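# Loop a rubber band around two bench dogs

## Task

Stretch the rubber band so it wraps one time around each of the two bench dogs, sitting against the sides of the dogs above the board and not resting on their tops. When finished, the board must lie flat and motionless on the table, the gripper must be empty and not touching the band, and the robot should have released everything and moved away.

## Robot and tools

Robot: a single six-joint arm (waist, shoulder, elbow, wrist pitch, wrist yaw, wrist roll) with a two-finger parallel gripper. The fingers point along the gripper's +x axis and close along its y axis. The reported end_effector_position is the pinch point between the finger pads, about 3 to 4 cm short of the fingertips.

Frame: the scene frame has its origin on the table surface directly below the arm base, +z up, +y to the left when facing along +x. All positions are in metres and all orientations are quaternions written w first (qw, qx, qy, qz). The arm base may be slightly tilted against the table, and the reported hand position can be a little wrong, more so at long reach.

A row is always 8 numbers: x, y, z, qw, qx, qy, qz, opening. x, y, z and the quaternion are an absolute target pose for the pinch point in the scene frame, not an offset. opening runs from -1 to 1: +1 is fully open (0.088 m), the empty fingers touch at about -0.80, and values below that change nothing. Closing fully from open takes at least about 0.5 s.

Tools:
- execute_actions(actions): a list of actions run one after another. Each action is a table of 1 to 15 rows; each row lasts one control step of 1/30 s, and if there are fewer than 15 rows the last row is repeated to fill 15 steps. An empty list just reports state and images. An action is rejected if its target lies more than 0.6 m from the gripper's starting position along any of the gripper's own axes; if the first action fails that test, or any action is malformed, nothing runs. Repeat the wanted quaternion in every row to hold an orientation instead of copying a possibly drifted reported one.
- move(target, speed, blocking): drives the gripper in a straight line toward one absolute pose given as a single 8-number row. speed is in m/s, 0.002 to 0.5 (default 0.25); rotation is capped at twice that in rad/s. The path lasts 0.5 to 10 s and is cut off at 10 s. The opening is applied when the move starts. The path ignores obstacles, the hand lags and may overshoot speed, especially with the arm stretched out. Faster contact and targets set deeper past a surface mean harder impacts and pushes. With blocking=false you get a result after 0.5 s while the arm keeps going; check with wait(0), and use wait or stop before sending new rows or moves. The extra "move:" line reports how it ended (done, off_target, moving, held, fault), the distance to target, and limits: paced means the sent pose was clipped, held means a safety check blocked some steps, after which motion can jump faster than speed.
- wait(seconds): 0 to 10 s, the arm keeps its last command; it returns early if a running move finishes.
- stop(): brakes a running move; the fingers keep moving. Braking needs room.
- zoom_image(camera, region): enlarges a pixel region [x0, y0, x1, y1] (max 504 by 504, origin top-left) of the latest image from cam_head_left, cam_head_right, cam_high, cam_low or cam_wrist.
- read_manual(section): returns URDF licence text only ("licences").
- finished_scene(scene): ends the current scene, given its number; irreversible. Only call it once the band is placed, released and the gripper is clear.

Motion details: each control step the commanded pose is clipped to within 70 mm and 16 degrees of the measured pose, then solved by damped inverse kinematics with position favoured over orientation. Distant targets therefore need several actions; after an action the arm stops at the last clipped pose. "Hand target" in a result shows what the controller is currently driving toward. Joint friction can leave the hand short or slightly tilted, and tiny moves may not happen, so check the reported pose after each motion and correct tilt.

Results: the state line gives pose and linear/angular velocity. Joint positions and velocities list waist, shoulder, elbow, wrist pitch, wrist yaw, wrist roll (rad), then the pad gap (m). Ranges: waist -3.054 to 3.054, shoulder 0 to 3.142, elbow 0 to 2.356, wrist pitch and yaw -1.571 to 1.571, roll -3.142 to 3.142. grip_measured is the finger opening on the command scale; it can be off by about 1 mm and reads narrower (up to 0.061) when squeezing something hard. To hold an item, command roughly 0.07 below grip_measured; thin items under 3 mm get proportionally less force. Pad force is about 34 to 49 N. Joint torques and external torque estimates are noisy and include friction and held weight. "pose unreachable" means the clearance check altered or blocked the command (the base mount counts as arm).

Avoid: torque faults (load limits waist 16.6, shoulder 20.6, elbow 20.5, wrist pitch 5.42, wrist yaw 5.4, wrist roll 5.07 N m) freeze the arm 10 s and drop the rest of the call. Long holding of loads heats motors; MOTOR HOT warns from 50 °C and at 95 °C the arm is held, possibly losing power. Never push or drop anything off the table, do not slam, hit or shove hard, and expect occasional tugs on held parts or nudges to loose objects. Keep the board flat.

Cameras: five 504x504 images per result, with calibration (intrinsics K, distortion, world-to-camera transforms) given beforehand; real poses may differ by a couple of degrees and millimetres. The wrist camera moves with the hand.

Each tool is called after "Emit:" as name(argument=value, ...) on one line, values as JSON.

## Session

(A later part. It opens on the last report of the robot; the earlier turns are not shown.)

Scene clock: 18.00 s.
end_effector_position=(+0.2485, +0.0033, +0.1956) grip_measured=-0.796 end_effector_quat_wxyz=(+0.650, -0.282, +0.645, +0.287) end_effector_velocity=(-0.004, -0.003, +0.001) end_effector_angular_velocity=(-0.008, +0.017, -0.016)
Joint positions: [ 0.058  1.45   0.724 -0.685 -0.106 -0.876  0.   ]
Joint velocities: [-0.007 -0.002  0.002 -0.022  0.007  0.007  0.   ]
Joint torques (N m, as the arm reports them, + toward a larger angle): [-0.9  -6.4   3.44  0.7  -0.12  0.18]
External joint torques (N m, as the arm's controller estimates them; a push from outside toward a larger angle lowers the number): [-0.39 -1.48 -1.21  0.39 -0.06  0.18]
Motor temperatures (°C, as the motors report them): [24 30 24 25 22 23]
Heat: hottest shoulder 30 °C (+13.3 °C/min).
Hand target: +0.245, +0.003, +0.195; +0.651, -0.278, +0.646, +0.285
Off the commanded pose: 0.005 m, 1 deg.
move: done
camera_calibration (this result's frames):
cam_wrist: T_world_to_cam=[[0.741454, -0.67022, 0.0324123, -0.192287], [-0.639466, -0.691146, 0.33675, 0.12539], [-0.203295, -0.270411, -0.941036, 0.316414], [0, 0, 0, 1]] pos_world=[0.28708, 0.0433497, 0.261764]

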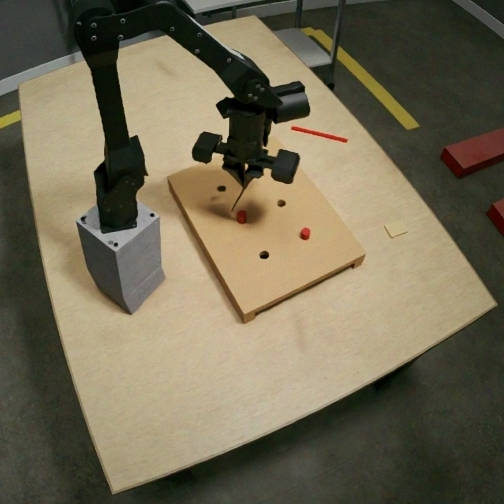

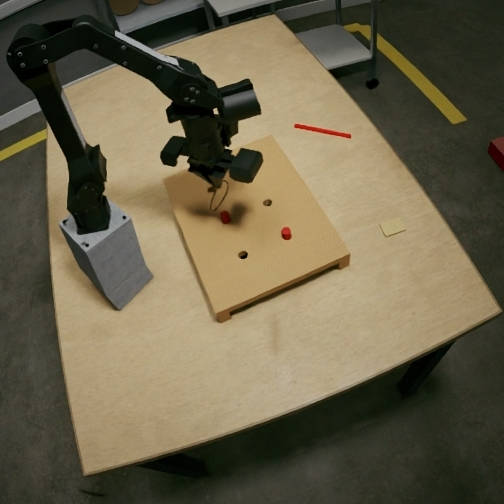

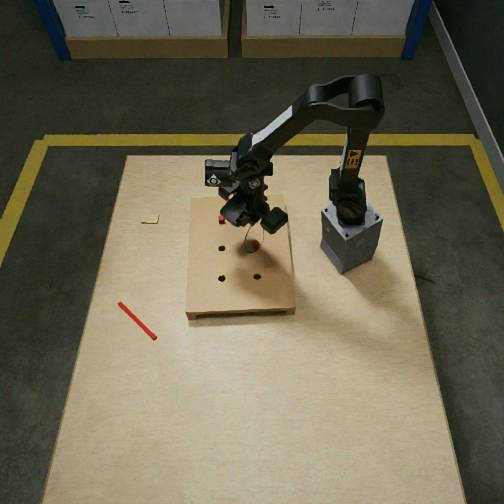

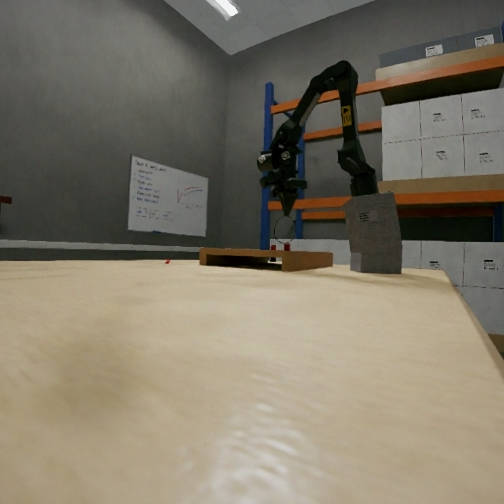

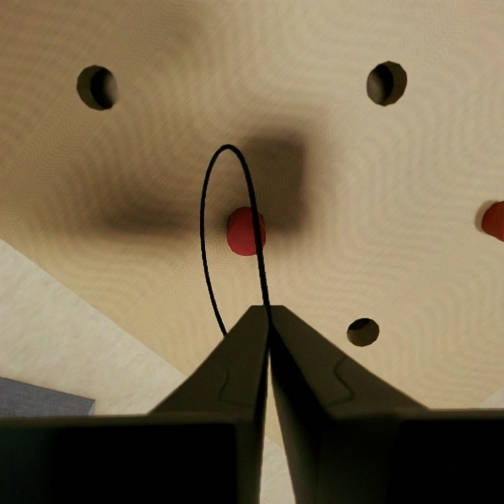

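Emit:
move(target=[0.243,0.004,0.162,0.648,-0.282,0.648,0.282,-1], speed=0.06)

Emit:
move(target=[0.285,-0.037,0.125,0.648,-0.282,0.648,0.282,-1], speed=0.06)

Emit:
zoom_image(camera="cam_low", region=[230, 170, 350, 270])

Emit:
zoom_image(camera="cam_head_left", region=[200, 160, 340, 280])

Scene clock: 19.57 s.
end_effector_position=(+0.2478, +0.0037, +0.1664) grip_measured=-0.796 end_effector_quat_wxyz=(+0.654, -0.285, +0.642, +0.281) end_effector_velocity=(+0.000, +0.003, -0.001) end_effector_angular_velocity=(+0.022, -0.003, -0.009)
Joint positions: [ 0.078  1.527  0.656 -0.525 -0.096 -0.851  0.   ]
Joint velocities: [-0.002  0.002 -0.002  0.007 -0.022  0.007  0.   ]
Joint torques (N m, as the arm reports them, + toward a larger angle): [-0.22 -4.57  3.03  0.68  0.01  0.14]
External joint torques (N m, as the arm's controller estimates them; a push from outside toward a larger angle lowers the number): [ 0.26  0.48 -1.16  0.34  0.07  0.14]
Motor temperatures (°C, as the motors report them): [24 30 24 25 22 23]
Heat: hottest shoulder 30 °C (+12.3 °C/min).
Hand target: +0.243, +0.004, +0.162; +0.648, -0.282, +0.649, +0.282
Off the commanded pose: 0.006 m, 1 deg.
move: done
camera_calibration (this result's frames):
cam_wrist: T_world_to_cam=[[0.738048, -0.673069, 0.0475715, -0.192187], [-0.646873, -0.685742, 0.333638, 0.137451], [-0.191939, -0.277013, -0.9415, 0.286141], [0, 0, 0, 1]] pos_world=[0.285678, 0.0441655, 0.232686]

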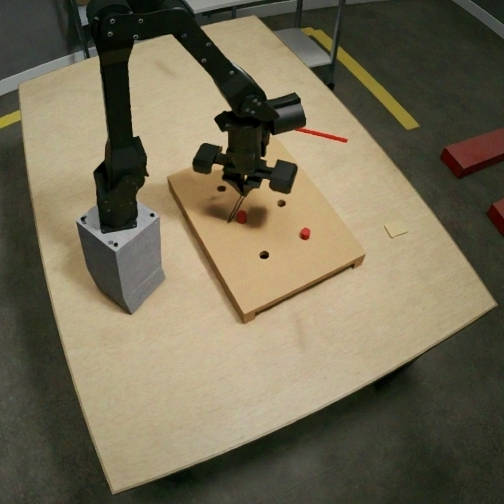

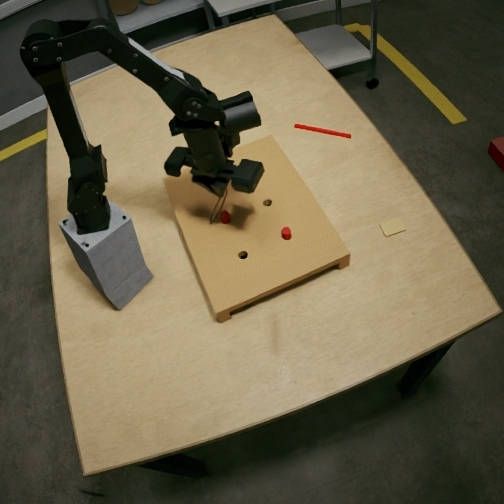

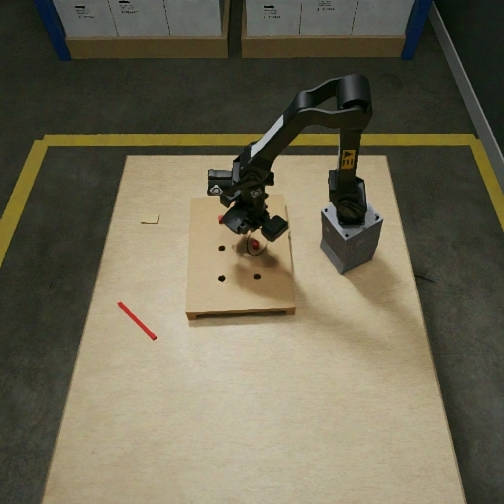

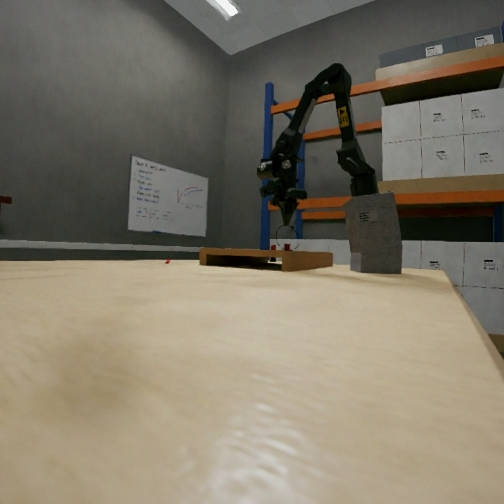

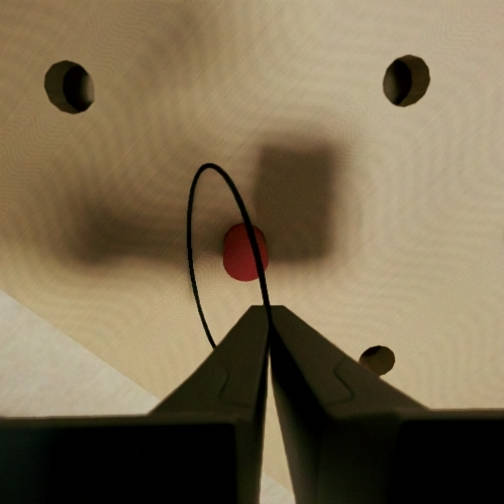

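Scene clock: 21.07 s.
end_effector_position=(+0.2821, -0.0352, +0.1264) grip_measured=-0.796 end_effector_quat_wxyz=(+0.648, -0.281, +0.649, +0.282) end_effector_velocity=(-0.001, +0.003, -0.001) end_effector_angular_velocity=(+0.023, +0.008, +0.004)
Joint positions: [-0.047  1.808  0.785 -0.404 -0.113 -0.973  0.   ]
Joint velocities: [-0.002  0.007  0.002 -0.007 -0.022 -0.007  0.   ]
Joint torques (N m, as the arm reports them, + toward a larger angle): [-1.1  -5.86  4.73  0.64 -0.16 -0.14]
External joint torques (N m, as the arm's controller estimates them; a push from outside toward a larger angle lowers the number): [-0.36  0.43  1.27  0.38 -0.1  -0.14]
Motor temperatures (°C, as the motors report them): [24 30 24 25 22 23]
Heat: hottest shoulder 30 °C (+11.4 °C/min).
Hand target: +0.285, -0.036, +0.125; +0.649, -0.282, +0.648, +0.282
Off the commanded pose: 0.004 m, 0 deg.
move: done
camera_calibration (this result's frames):
cam_wrist: T_world_to_cam=[[0.736312, -0.675759, 0.0345655, -0.239779], [-0.643015, -0.682902, 0.346667, 0.143688], [-0.210658, -0.277481, -0.937351, 0.249046], [0, 0, 0, 1]] pos_world=[0.32141, 0.00519758, 0.19192]

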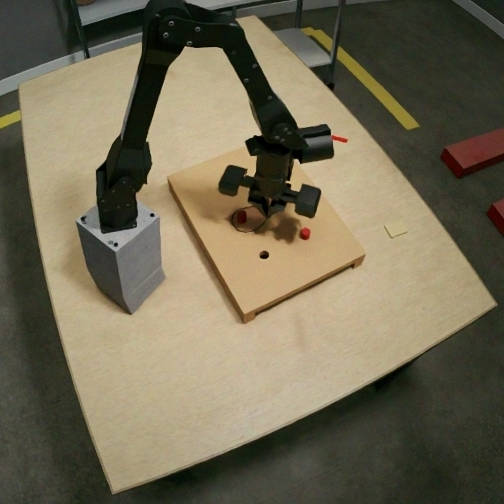

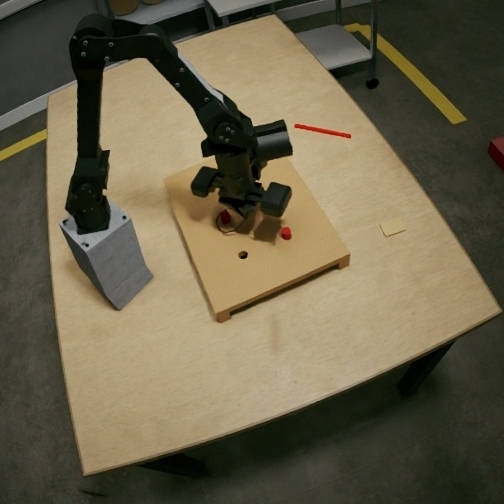

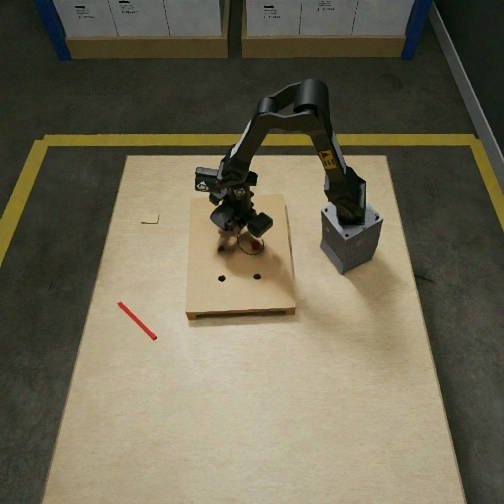

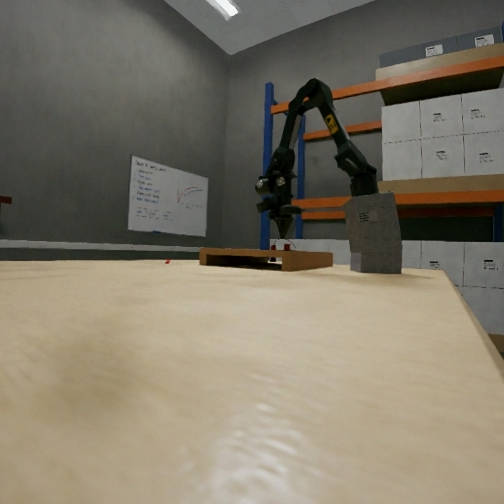

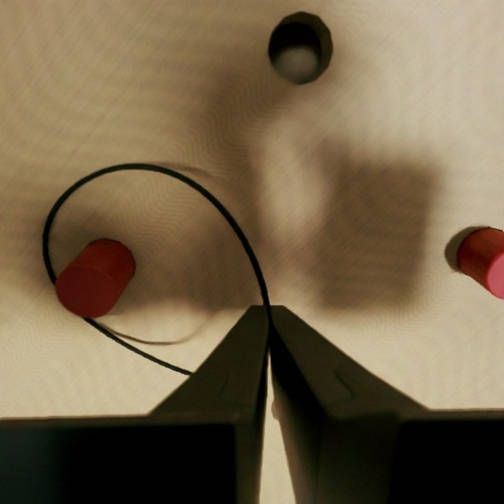

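Region (230, 170, 350, 270) of cam_low's 504x504 image, scaled by 4.200, with more detail than that image has.

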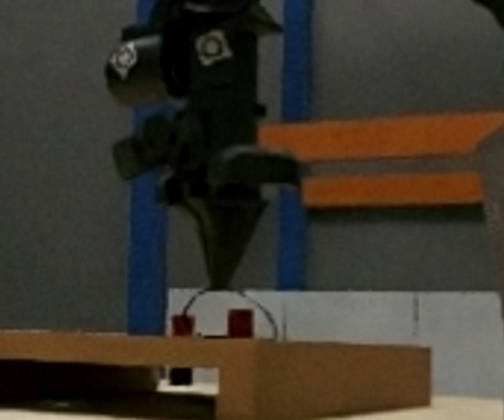

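Region (200, 160, 340, 280) of cam_head_left's 504x504 image, scaled by 3.600, with more detail than that image has; it fills the top 432 rows of this view, and the rest is white.

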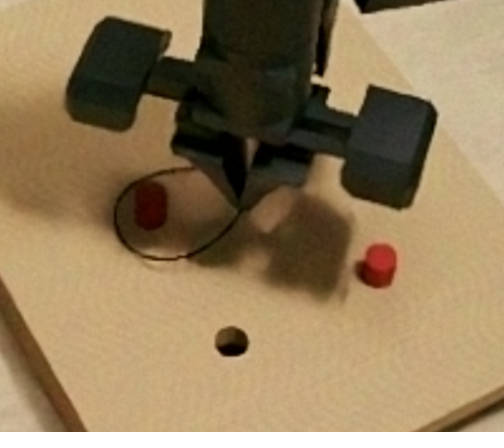

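Emit:
execute_actions(actions=[[[0.29,-0.042,0.118,0.648,-0.282,0.648,0.282,-1],[0.29,-0.042,0.118,0.648,-0.282,0.648,0.282,-1],[0.29,-0.042,0.118,0.648,-0.282,0.648,0.282,-1],[0.29,-0.042,0.118,0.648,-0.282,0.648,0.282,-1],[0.293,-0.045,0.112,0.648,-0.282,0.648,0.282,-1],[0.293,-0.045,0.112,0.648,-0.282,0.648,0.282,-1],[0.293,-0.045,0.112,0.648,-0.282,0.648,0.282,-1],[0.293,-0.045,0.112,0.648,-0.282,0.648,0.282,-1],[0.296,-0.048,0.106,0.648,-0.282,0.648,0.282,-1]]])

Emit:
move(target=[0.322,-0.072,0.113,0.648,-0.282,0.648,0.282,-1], speed=0.04)

Emit:
zoom_image(camera="cam_low", region=[250, 220, 310, 260])

Emit:
zoom_image(camera="cam_head_left", region=[220, 170, 360, 280])

Scene clock: 22.10 s.
end_effector_position=(+0.2924, -0.0462, +0.1080) grip_measured=-0.796 end_effector_quat_wxyz=(+0.647, -0.281, +0.650, +0.282) end_effector_velocity=(-0.001, -0.004, -0.009) end_effector_angular_velocity=(-0.004, +0.022, +0.012)
Joint positions: [-0.072  1.909  0.83  -0.353 -0.115 -0.998  0.   ]
Joint velocities: [-0.007  0.046  0.017  0.007  0.007 -0.022  0.   ]
Joint torques (N m, as the arm reports them, + toward a larger angle): [-0.86 -6.13  4.71  0.67 -0.16 -0.08]
External joint torques (N m, as the arm's controller estimates them; a push from outside toward a larger angle lowers the number): [-0.02  0.71  1.42  0.4  -0.11 -0.08]
Motor temperatures (°C, as the motors report them): [24 30 24 25 22 23]
Heat: hottest shoulder 30 °C (+10.9 °C/min).
Hand target: +0.296, -0.048, +0.106; +0.648, -0.282, +0.648, +0.282
Off the commanded pose: 0.005 m, 0 deg.
camera_calibration (this result's frames):
cam_wrist: T_world_to_cam=[[0.736281, -0.67586, 0.0332193, -0.253994], [-0.642344, -0.682643, 0.348415, 0.148748], [-0.212802, -0.277869, -0.936752, 0.231464], [0, 0, 0, 1]] pos_world=[0.331814, -0.00580625, 0.173436]

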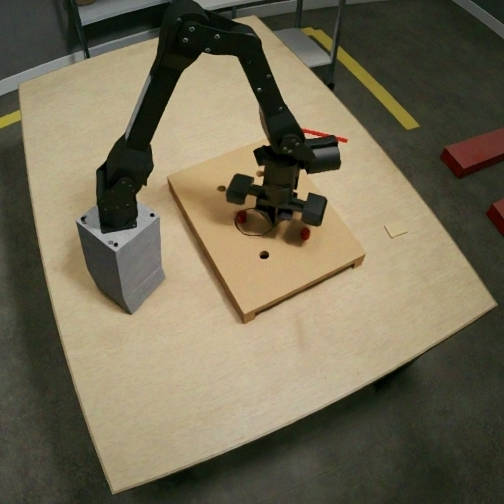

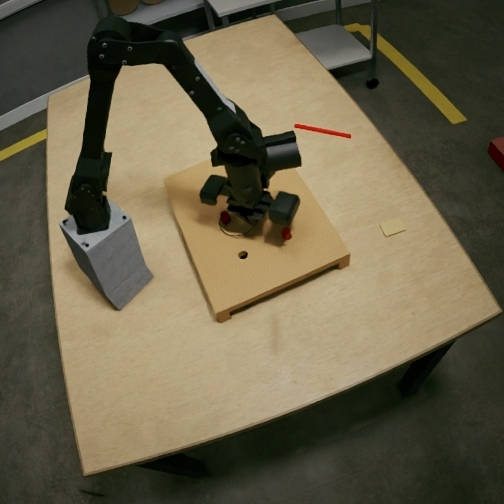

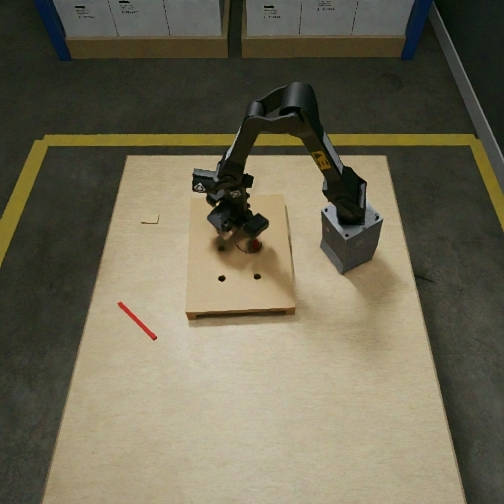

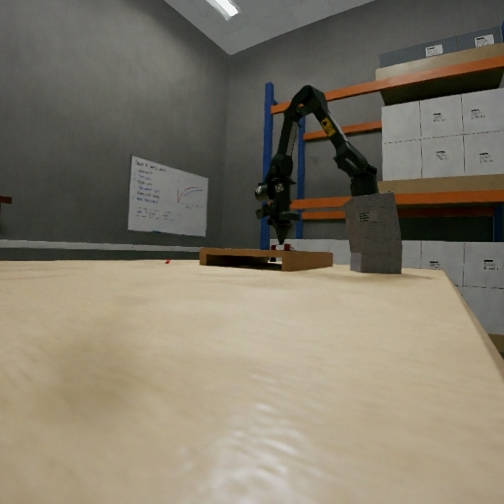

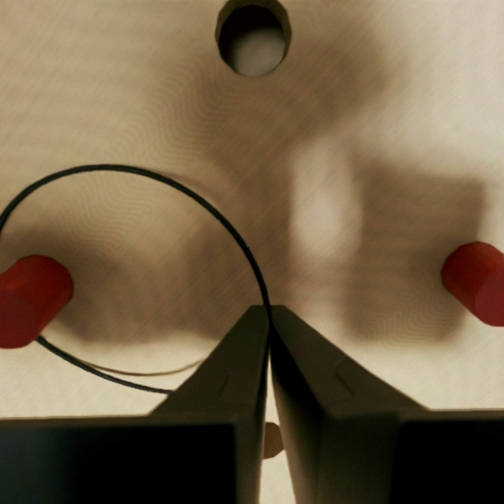

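Scene clock: 23.40 s.
end_effector_position=(+0.3202, -0.0701, +0.1141) grip_measured=-0.796 end_effector_quat_wxyz=(+0.649, -0.283, +0.648, +0.281) end_effector_velocity=(-0.004, +0.003, -0.002) end_effector_angular_velocity=(+0.027, +0.021, +0.016)
Joint positions: [-0.133  1.973  0.976 -0.436 -0.125 -1.059  0.   ]
Joint velocities: [-0.002  0.007  0.002 -0.022 -0.022 -0.022  0.   ]
Joint torques (N m, as the arm reports them, + toward a larger angle): [-1.22 -6.93  5.11  0.23 -0.14 -0.12]
External joint torques (N m, as the arm's controller estimates them; a push from outside toward a larger angle lowers the number): [-0.19  0.59  1.4  -0.07 -0.08 -0.12]
Motor temperatures (°C, as the motors report them): [24 30 24 25 22 23]
Heat: hottest shoulder 30 °C (+10.3 °C/min).
Hand target: +0.322, -0.072, +0.113; +0.649, -0.282, +0.648, +0.282
Off the commanded pose: 0.003 m, 0 deg.
move: done
camera_calibration (this result's frames):
cam_wrist: T_world_to_cam=[[0.736914, -0.674924, 0.0378877, -0.291496], [-0.64363, -0.683406, 0.344524, 0.149021], [-0.206635, -0.27827, -0.938013, 0.23464], [0, 0, 0, 1]] pos_world=[0.359206, -0.0296022, 0.179799]

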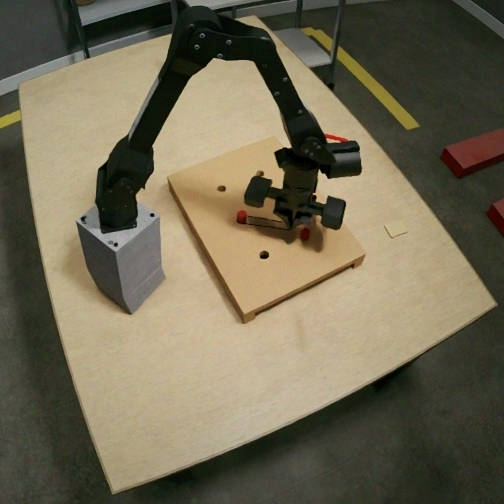

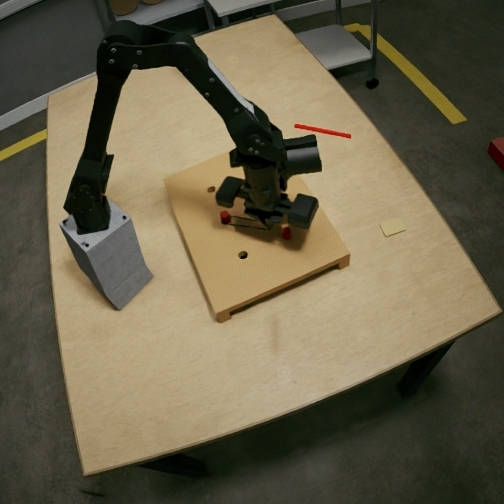

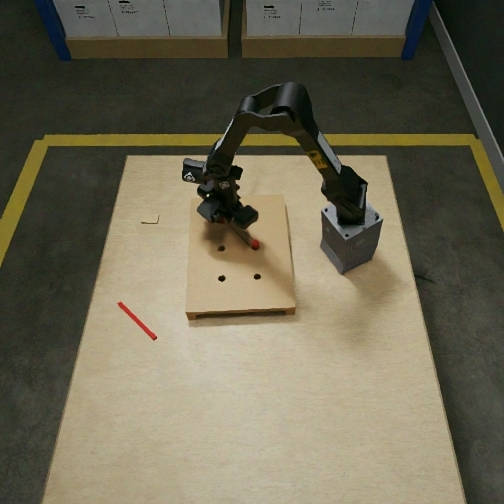

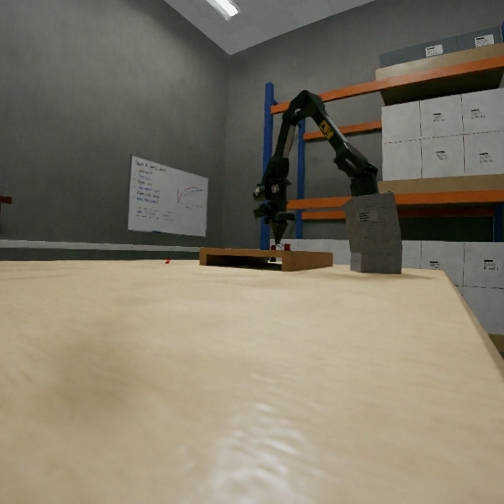

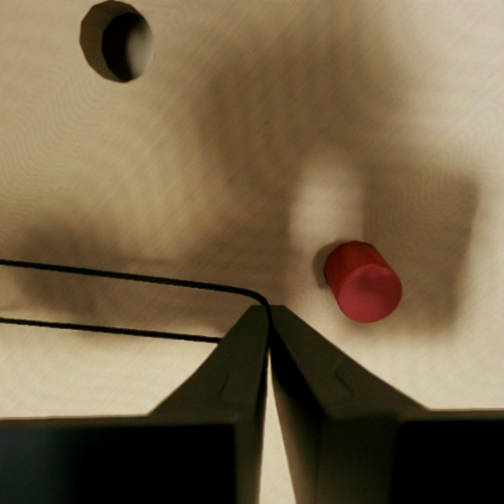

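Region (250, 220, 310, 260) of cam_low's 504x504 image, scaled by 8.400, with more detail than that image has.

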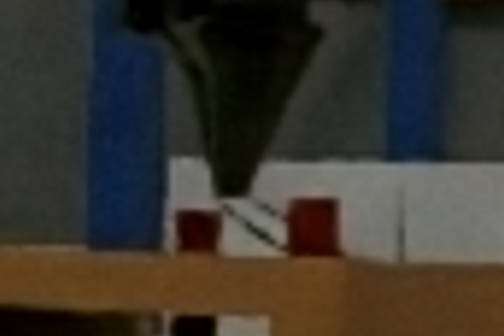

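Region (220, 170, 360, 280) of cam_head_left's 504x504 image, scaled by 3.600, with more detail than that image has; it fills the top 396 rows of this view, and the rest is white.

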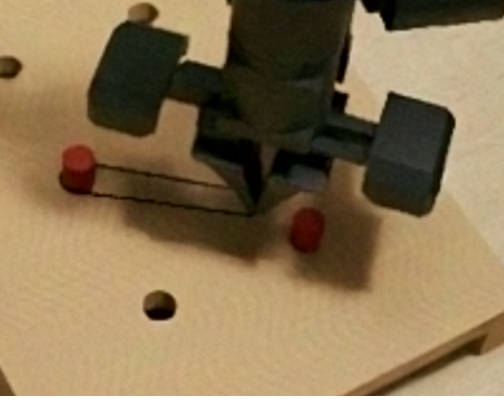

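Emit:
move(target=[0.372,-0.099,0.121,0.648,-0.282,0.648,0.282,-1], speed=0.04)

Emit:
zoom_image(camera="cam_low", region=[250, 220, 310, 260])

Emit:
zoom_image(camera="cam_head_left", region=[220, 170, 360, 280])

Scene clock: 25.63 s.
end_effector_position=(+0.3654, -0.0934, +0.1197) grip_measured=-0.796 end_effector_quat_wxyz=(+0.644, -0.278, +0.652, +0.288) end_effector_velocity=(-0.000, -0.002, -0.001) end_effector_angular_velocity=(+0.008, +0.004, -0.001)
Joint positions: [-0.169  2.105  1.246 -0.598 -0.134 -1.1    0.   ]
Joint velocities: [-0.007  0.007  0.007 -0.007 -0.007 -0.007  0.   ]
Joint torques (N m, as the arm reports them, + toward a larger angle): [-1.75 -8.82  6.56  0.71  0.   -0.17]
External joint torques (N m, as the arm's controller estimates them; a push from outside toward a larger angle lowers the number): [-0.49  0.08  2.29  0.44  0.06 -0.17]
Motor temperatures (°C, as the motors report them): [24 30 24 25 22 23]
Heat: hottest shoulder 30 °C (+9.4 °C/min).
Hand target: +0.372, -0.099, +0.121; +0.649, -0.282, +0.648, +0.282
Off the commanded pose: 0.009 m, 1 deg.
move: off_target
camera_calibration (this result's frames):
cam_wrist: T_world_to_cam=[[0.738541, -0.673948, 0.0187485, -0.338992], [-0.636452, -0.687736, 0.34921, 0.156661], [-0.222455, -0.269838, -0.936857, 0.249162], [0, 0, 0, 1]] pos_world=[0.405494, -0.0534882, 0.185077]

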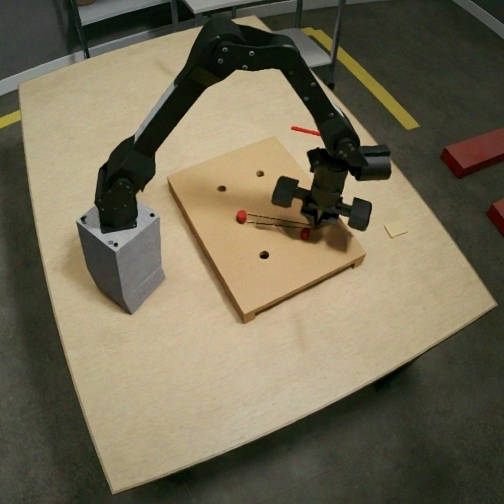

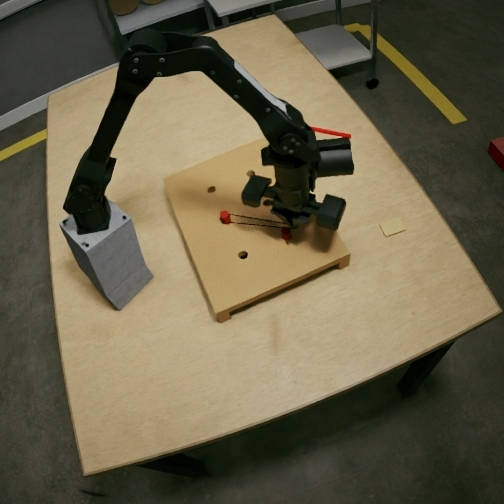

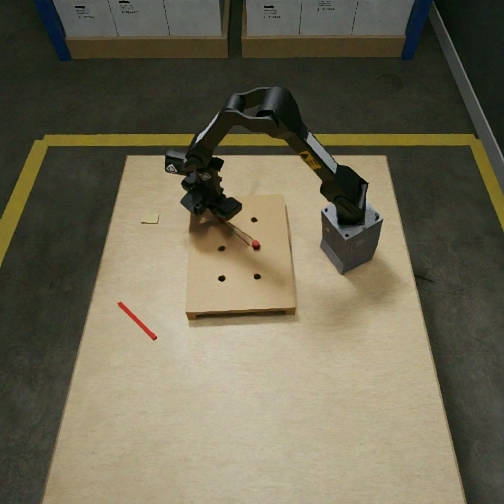

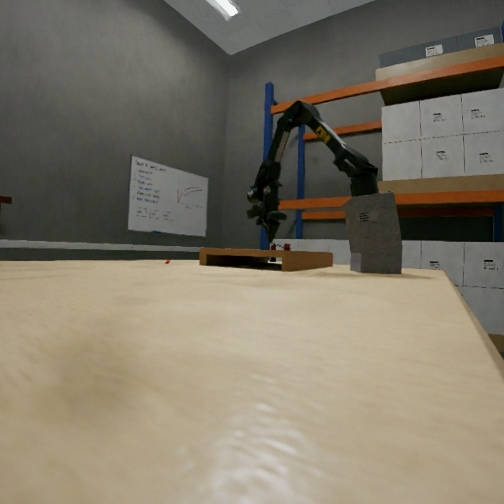

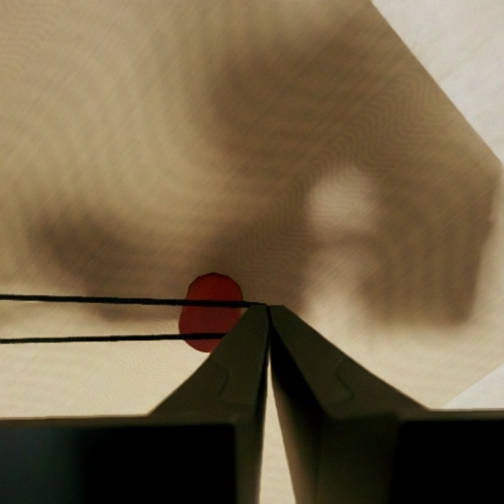

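Region (250, 220, 310, 260) of cam_low's 504x504 image, scaled by 8.400, with more detail than that image has.

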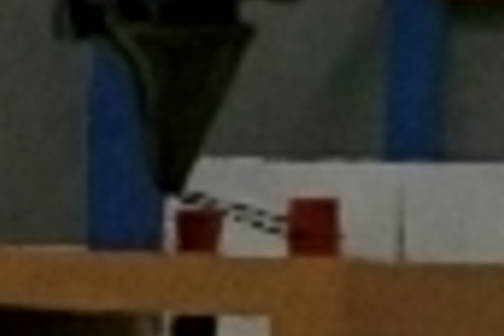

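Region (220, 170, 360, 280) of cam_head_left's 504x504 image, scaled by 3.600, with more detail than that image has; it fills the top 396 rows of this view, and the rest is white.

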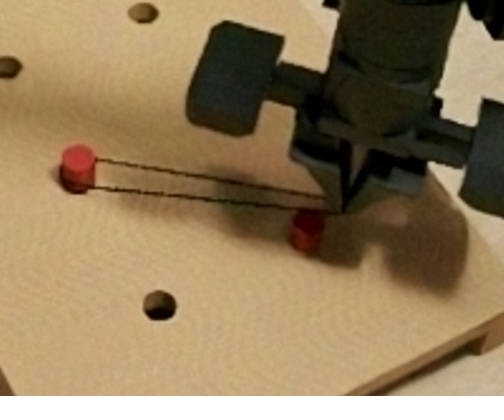

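Emit:
move(target=[0.382,-0.101,0.12,0.648,-0.282,0.648,0.282,-1], speed=0.03)

Emit:
move(target=[0.382,-0.101,0.105,0.648,-0.282,0.648,0.282,-1], speed=0.03)

Emit:
zoom_image(camera="cam_low", region=[250, 220, 310, 260])

Emit:
zoom_image(camera="cam_head_left", region=[220, 170, 360, 280])

Scene clock: 26.97 s.
end_effector_position=(+0.3744, -0.0958, +0.1186) grip_measured=-0.796 end_effector_quat_wxyz=(+0.644, -0.277, +0.652, +0.289) end_effector_velocity=(-0.001, +0.003, -0.002) end_effector_angular_velocity=(+0.024, +0.005, +0.003)
Joint positions: [-0.169  2.136  1.298 -0.622 -0.135 -1.1    0.   ]
Joint velocities: [-0.002  0.007  0.002 -0.007 -0.022 -0.007  0.   ]
Joint torques (N m, as the arm reports them, + toward a larger angle): [-1.6  -8.8   6.91  0.79  0.07 -0.09]
External joint torques (N m, as the arm's controller estimates them; a push from outside toward a larger angle lowers the number): [-0.39  0.28  2.6   0.53  0.13 -0.08]
Motor temperatures (°C, as the motors report them): [24 30 24 25 22 23]
Heat: hottest shoulder 30 °C (+8.9 °C/min).
Hand target: +0.382, -0.101, +0.120; +0.649, -0.282, +0.648, +0.282
Off the commanded pose: 0.009 m, 1 deg.
move: off_target
camera_calibration (this result's frames):
cam_wrist: T_world_to_cam=[[0.738582, -0.67398, 0.0157, -0.346915], [-0.635705, -0.688507, 0.349053, 0.160738], [-0.224446, -0.267785, -0.936971, 0.25046], [0, 0, 0, 1]] pos_world=[0.414622, -0.0560755, 0.184014]

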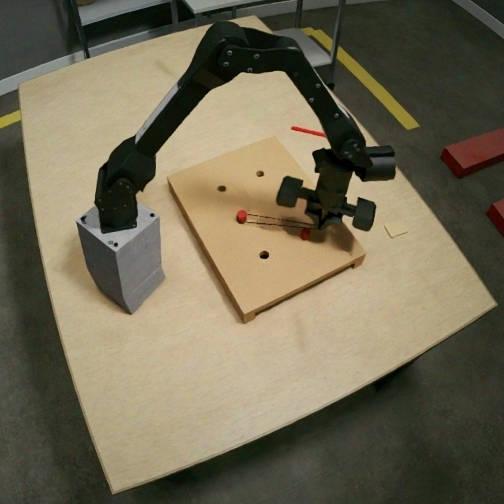

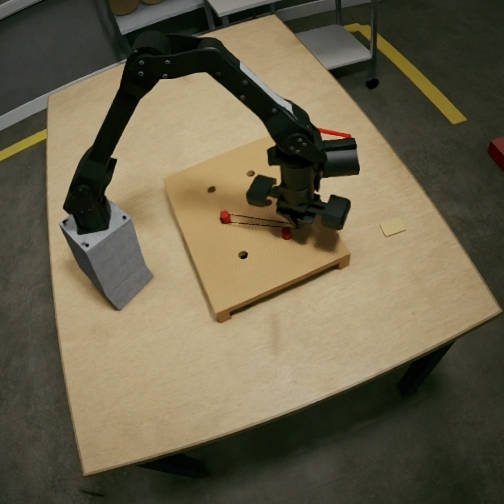

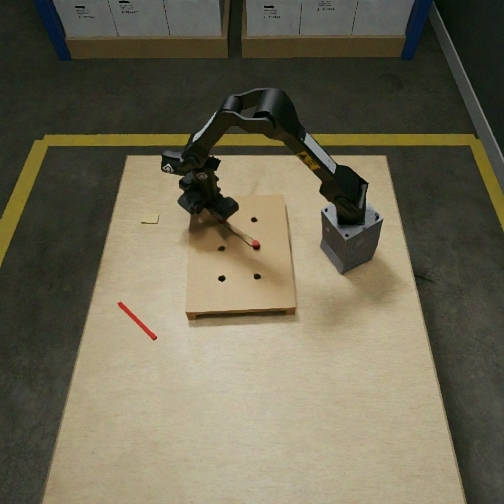

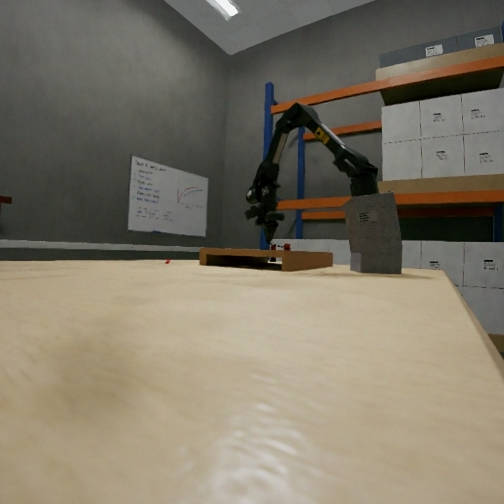

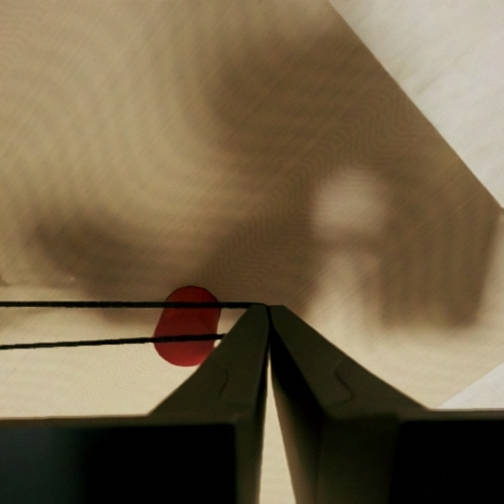

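Scene clock: 27.80 s.
end_effector_position=(+0.3752, -0.0968, +0.1056) grip_measured=-0.796 end_effector_quat_wxyz=(+0.644, -0.277, +0.652, +0.290) end_effector_velocity=(-0.002, +0.001, +0.001) end_effector_angular_velocity=(+0.009, +0.005, +0.018)
Joint positions: [-0.167  2.172  1.298 -0.585 -0.137 -1.1    0.   ]
Joint velocities: [-0.002 -0.002 -0.002 -0.007 -0.007 -0.022  0.   ]
Joint torques (N m, as the arm reports them, + toward a larger angle): [-1.37 -8.82  6.09  1.38  0.13  0.12]
External joint torques (N m, as the arm's controller estimates them; a push from outside toward a larger angle lowers the number): [-0.1   0.36  1.91  1.12  0.19  0.12]
Motor temperatures (°C, as the motors report them): [24 30 25 25 22 23]
Heat: hottest shoulder 30 °C (+8.6 °C/min).
Hand target: +0.382, -0.101, +0.105; +0.648, -0.282, +0.648, +0.282
Off the commanded pose: 0.008 m, 1 deg.
move: done
camera_calibration (this result's frames):
cam_wrist: T_world_to_cam=[[0.739821, -0.672644, 0.0146899, -0.348147], [-0.634519, -0.690296, 0.347673, 0.164656], [-0.22372, -0.266537, -0.937501, 0.238013], [0, 0, 0, 1]] pos_world=[0.415292, -0.0570785, 0.171005]

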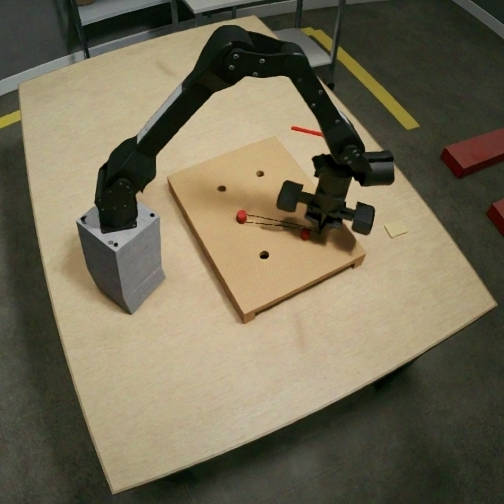

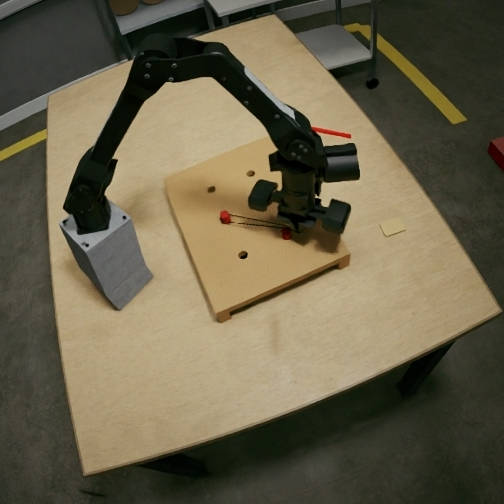

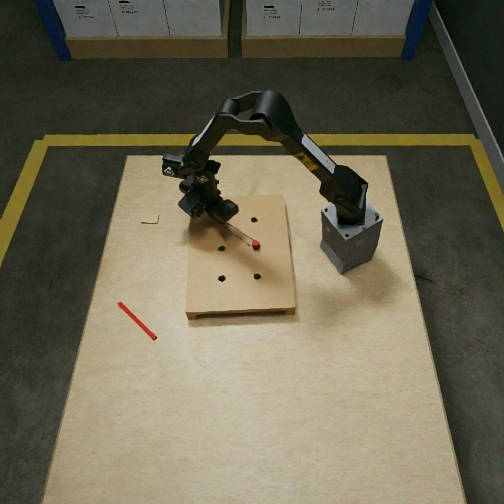

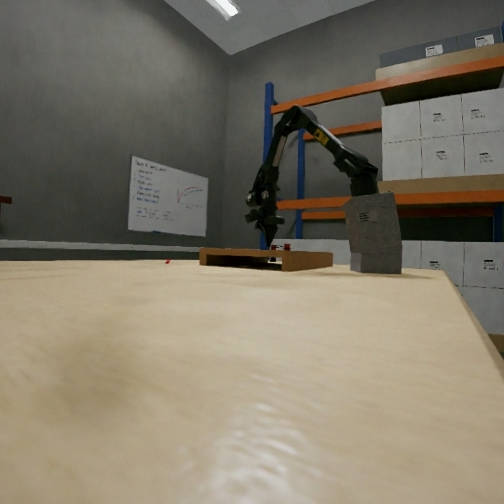

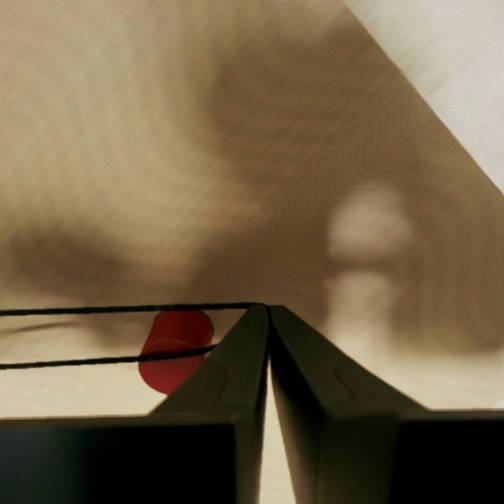

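Region (250, 220, 310, 260) of cam_low's 504x504 image, scaled by 8.400, with more detail than that image has.

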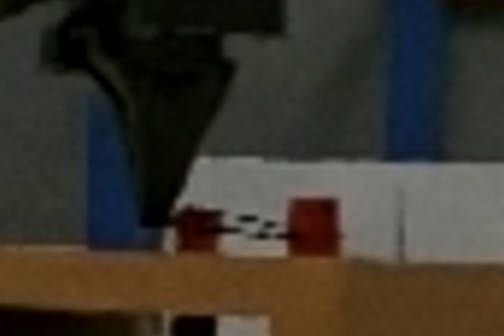

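Region (220, 170, 360, 280) of cam_head_left's 504x504 image, scaled by 3.600, with more detail than that image has; it fills the top 396 rows of this view, and the rest is white.

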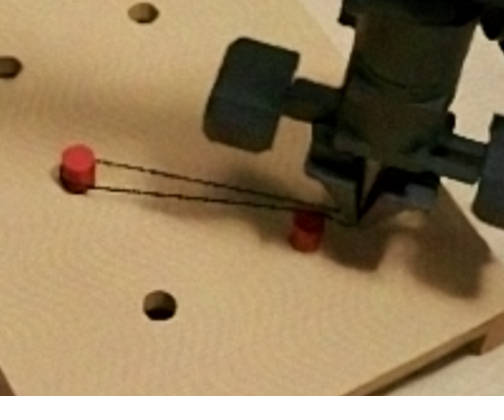

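Emit:
move(target=[0.365,-0.119,0.105,0.648,-0.282,0.648,0.282,-1], speed=0.025)

Emit:
zoom_image(camera="cam_head_left", region=[260, 200, 350, 270])

Scene clock: 29.27 s.
end_effector_position=(+0.3645, -0.1122, +0.1018) grip_measured=-0.796 end_effector_quat_wxyz=(+0.646, -0.277, +0.649, +0.291) end_effector_velocity=(-0.001, +0.001, +0.002) end_effector_angular_velocity=(+0.007, -0.000, +0.004)
Joint positions: [-0.215  2.173  1.264 -0.555 -0.148 -1.15   0.   ]
Joint velocities: [-0.002 -0.007 -0.002 -0.007 -0.007 -0.007  0.   ]
Joint torques (N m, as the arm reports them, + toward a larger angle): [ -2.23 -11.16   3.67   1.32   0.22  -0.11]
External joint torques (N m, as the arm's controller estimates them; a push from outside toward a larger angle lowers the number): [-0.99 -2.02 -0.46  1.06  0.3  -0.11]
Motor temperatures (°C, as the motors report them): [24 31 25 25 22 23]
Heat: hottest shoulder 31 °C (+10.3 °C/min).
Hand target: +0.365, -0.119, +0.105; +0.649, -0.282, +0.648, +0.282
Off the commanded pose: 0.008 m, 1 deg.
move: done
camera_calibration (this result's frames):
cam_wrist: T_world_to_cam=[[0.741607, -0.670667, 0.0150352, -0.350955], [-0.634156, -0.693573, 0.341764, 0.148649], [-0.218781, -0.262989, -0.939666, 0.226853], [0, 0, 0, 1]] pos_world=[0.404168, -0.0726153, 0.16764]

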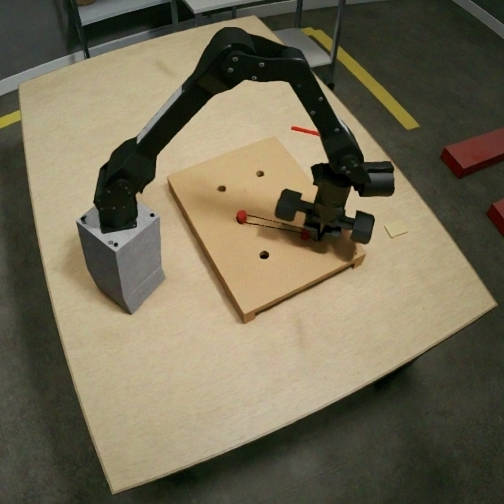

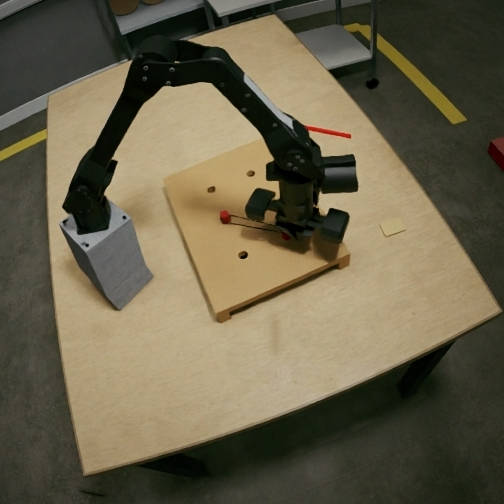

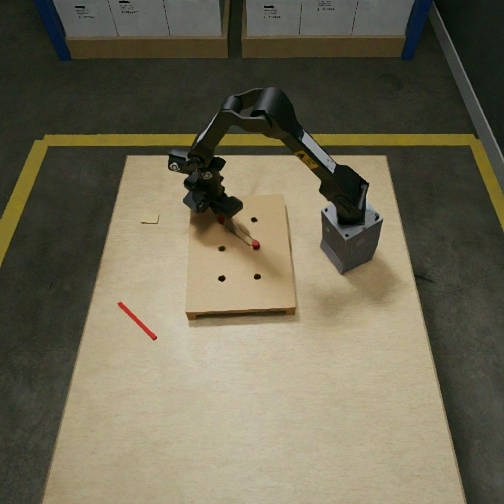

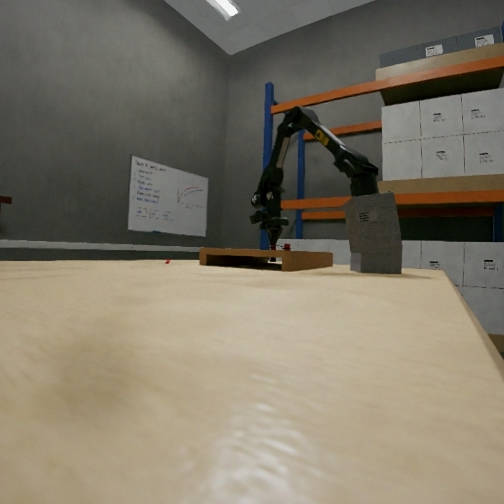

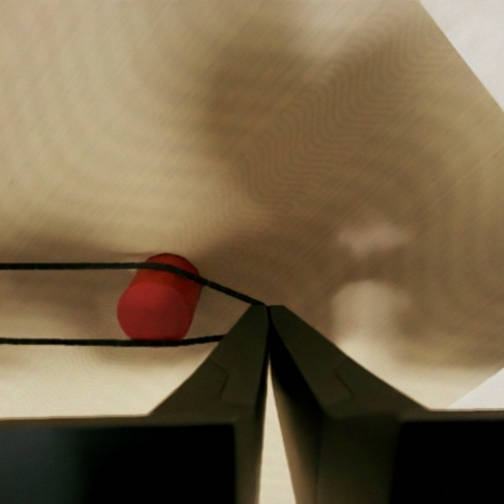

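Region (260, 200, 350, 270) of cam_head_left's 504x504 image, scaled by 5.600, with more detail than that image has.

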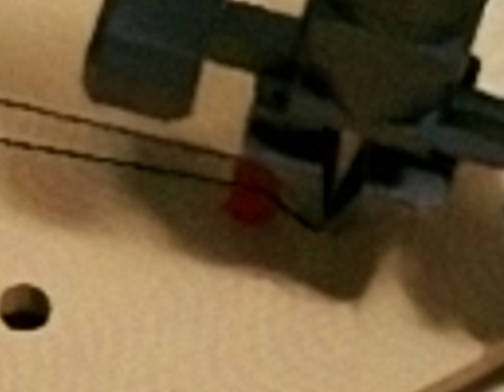

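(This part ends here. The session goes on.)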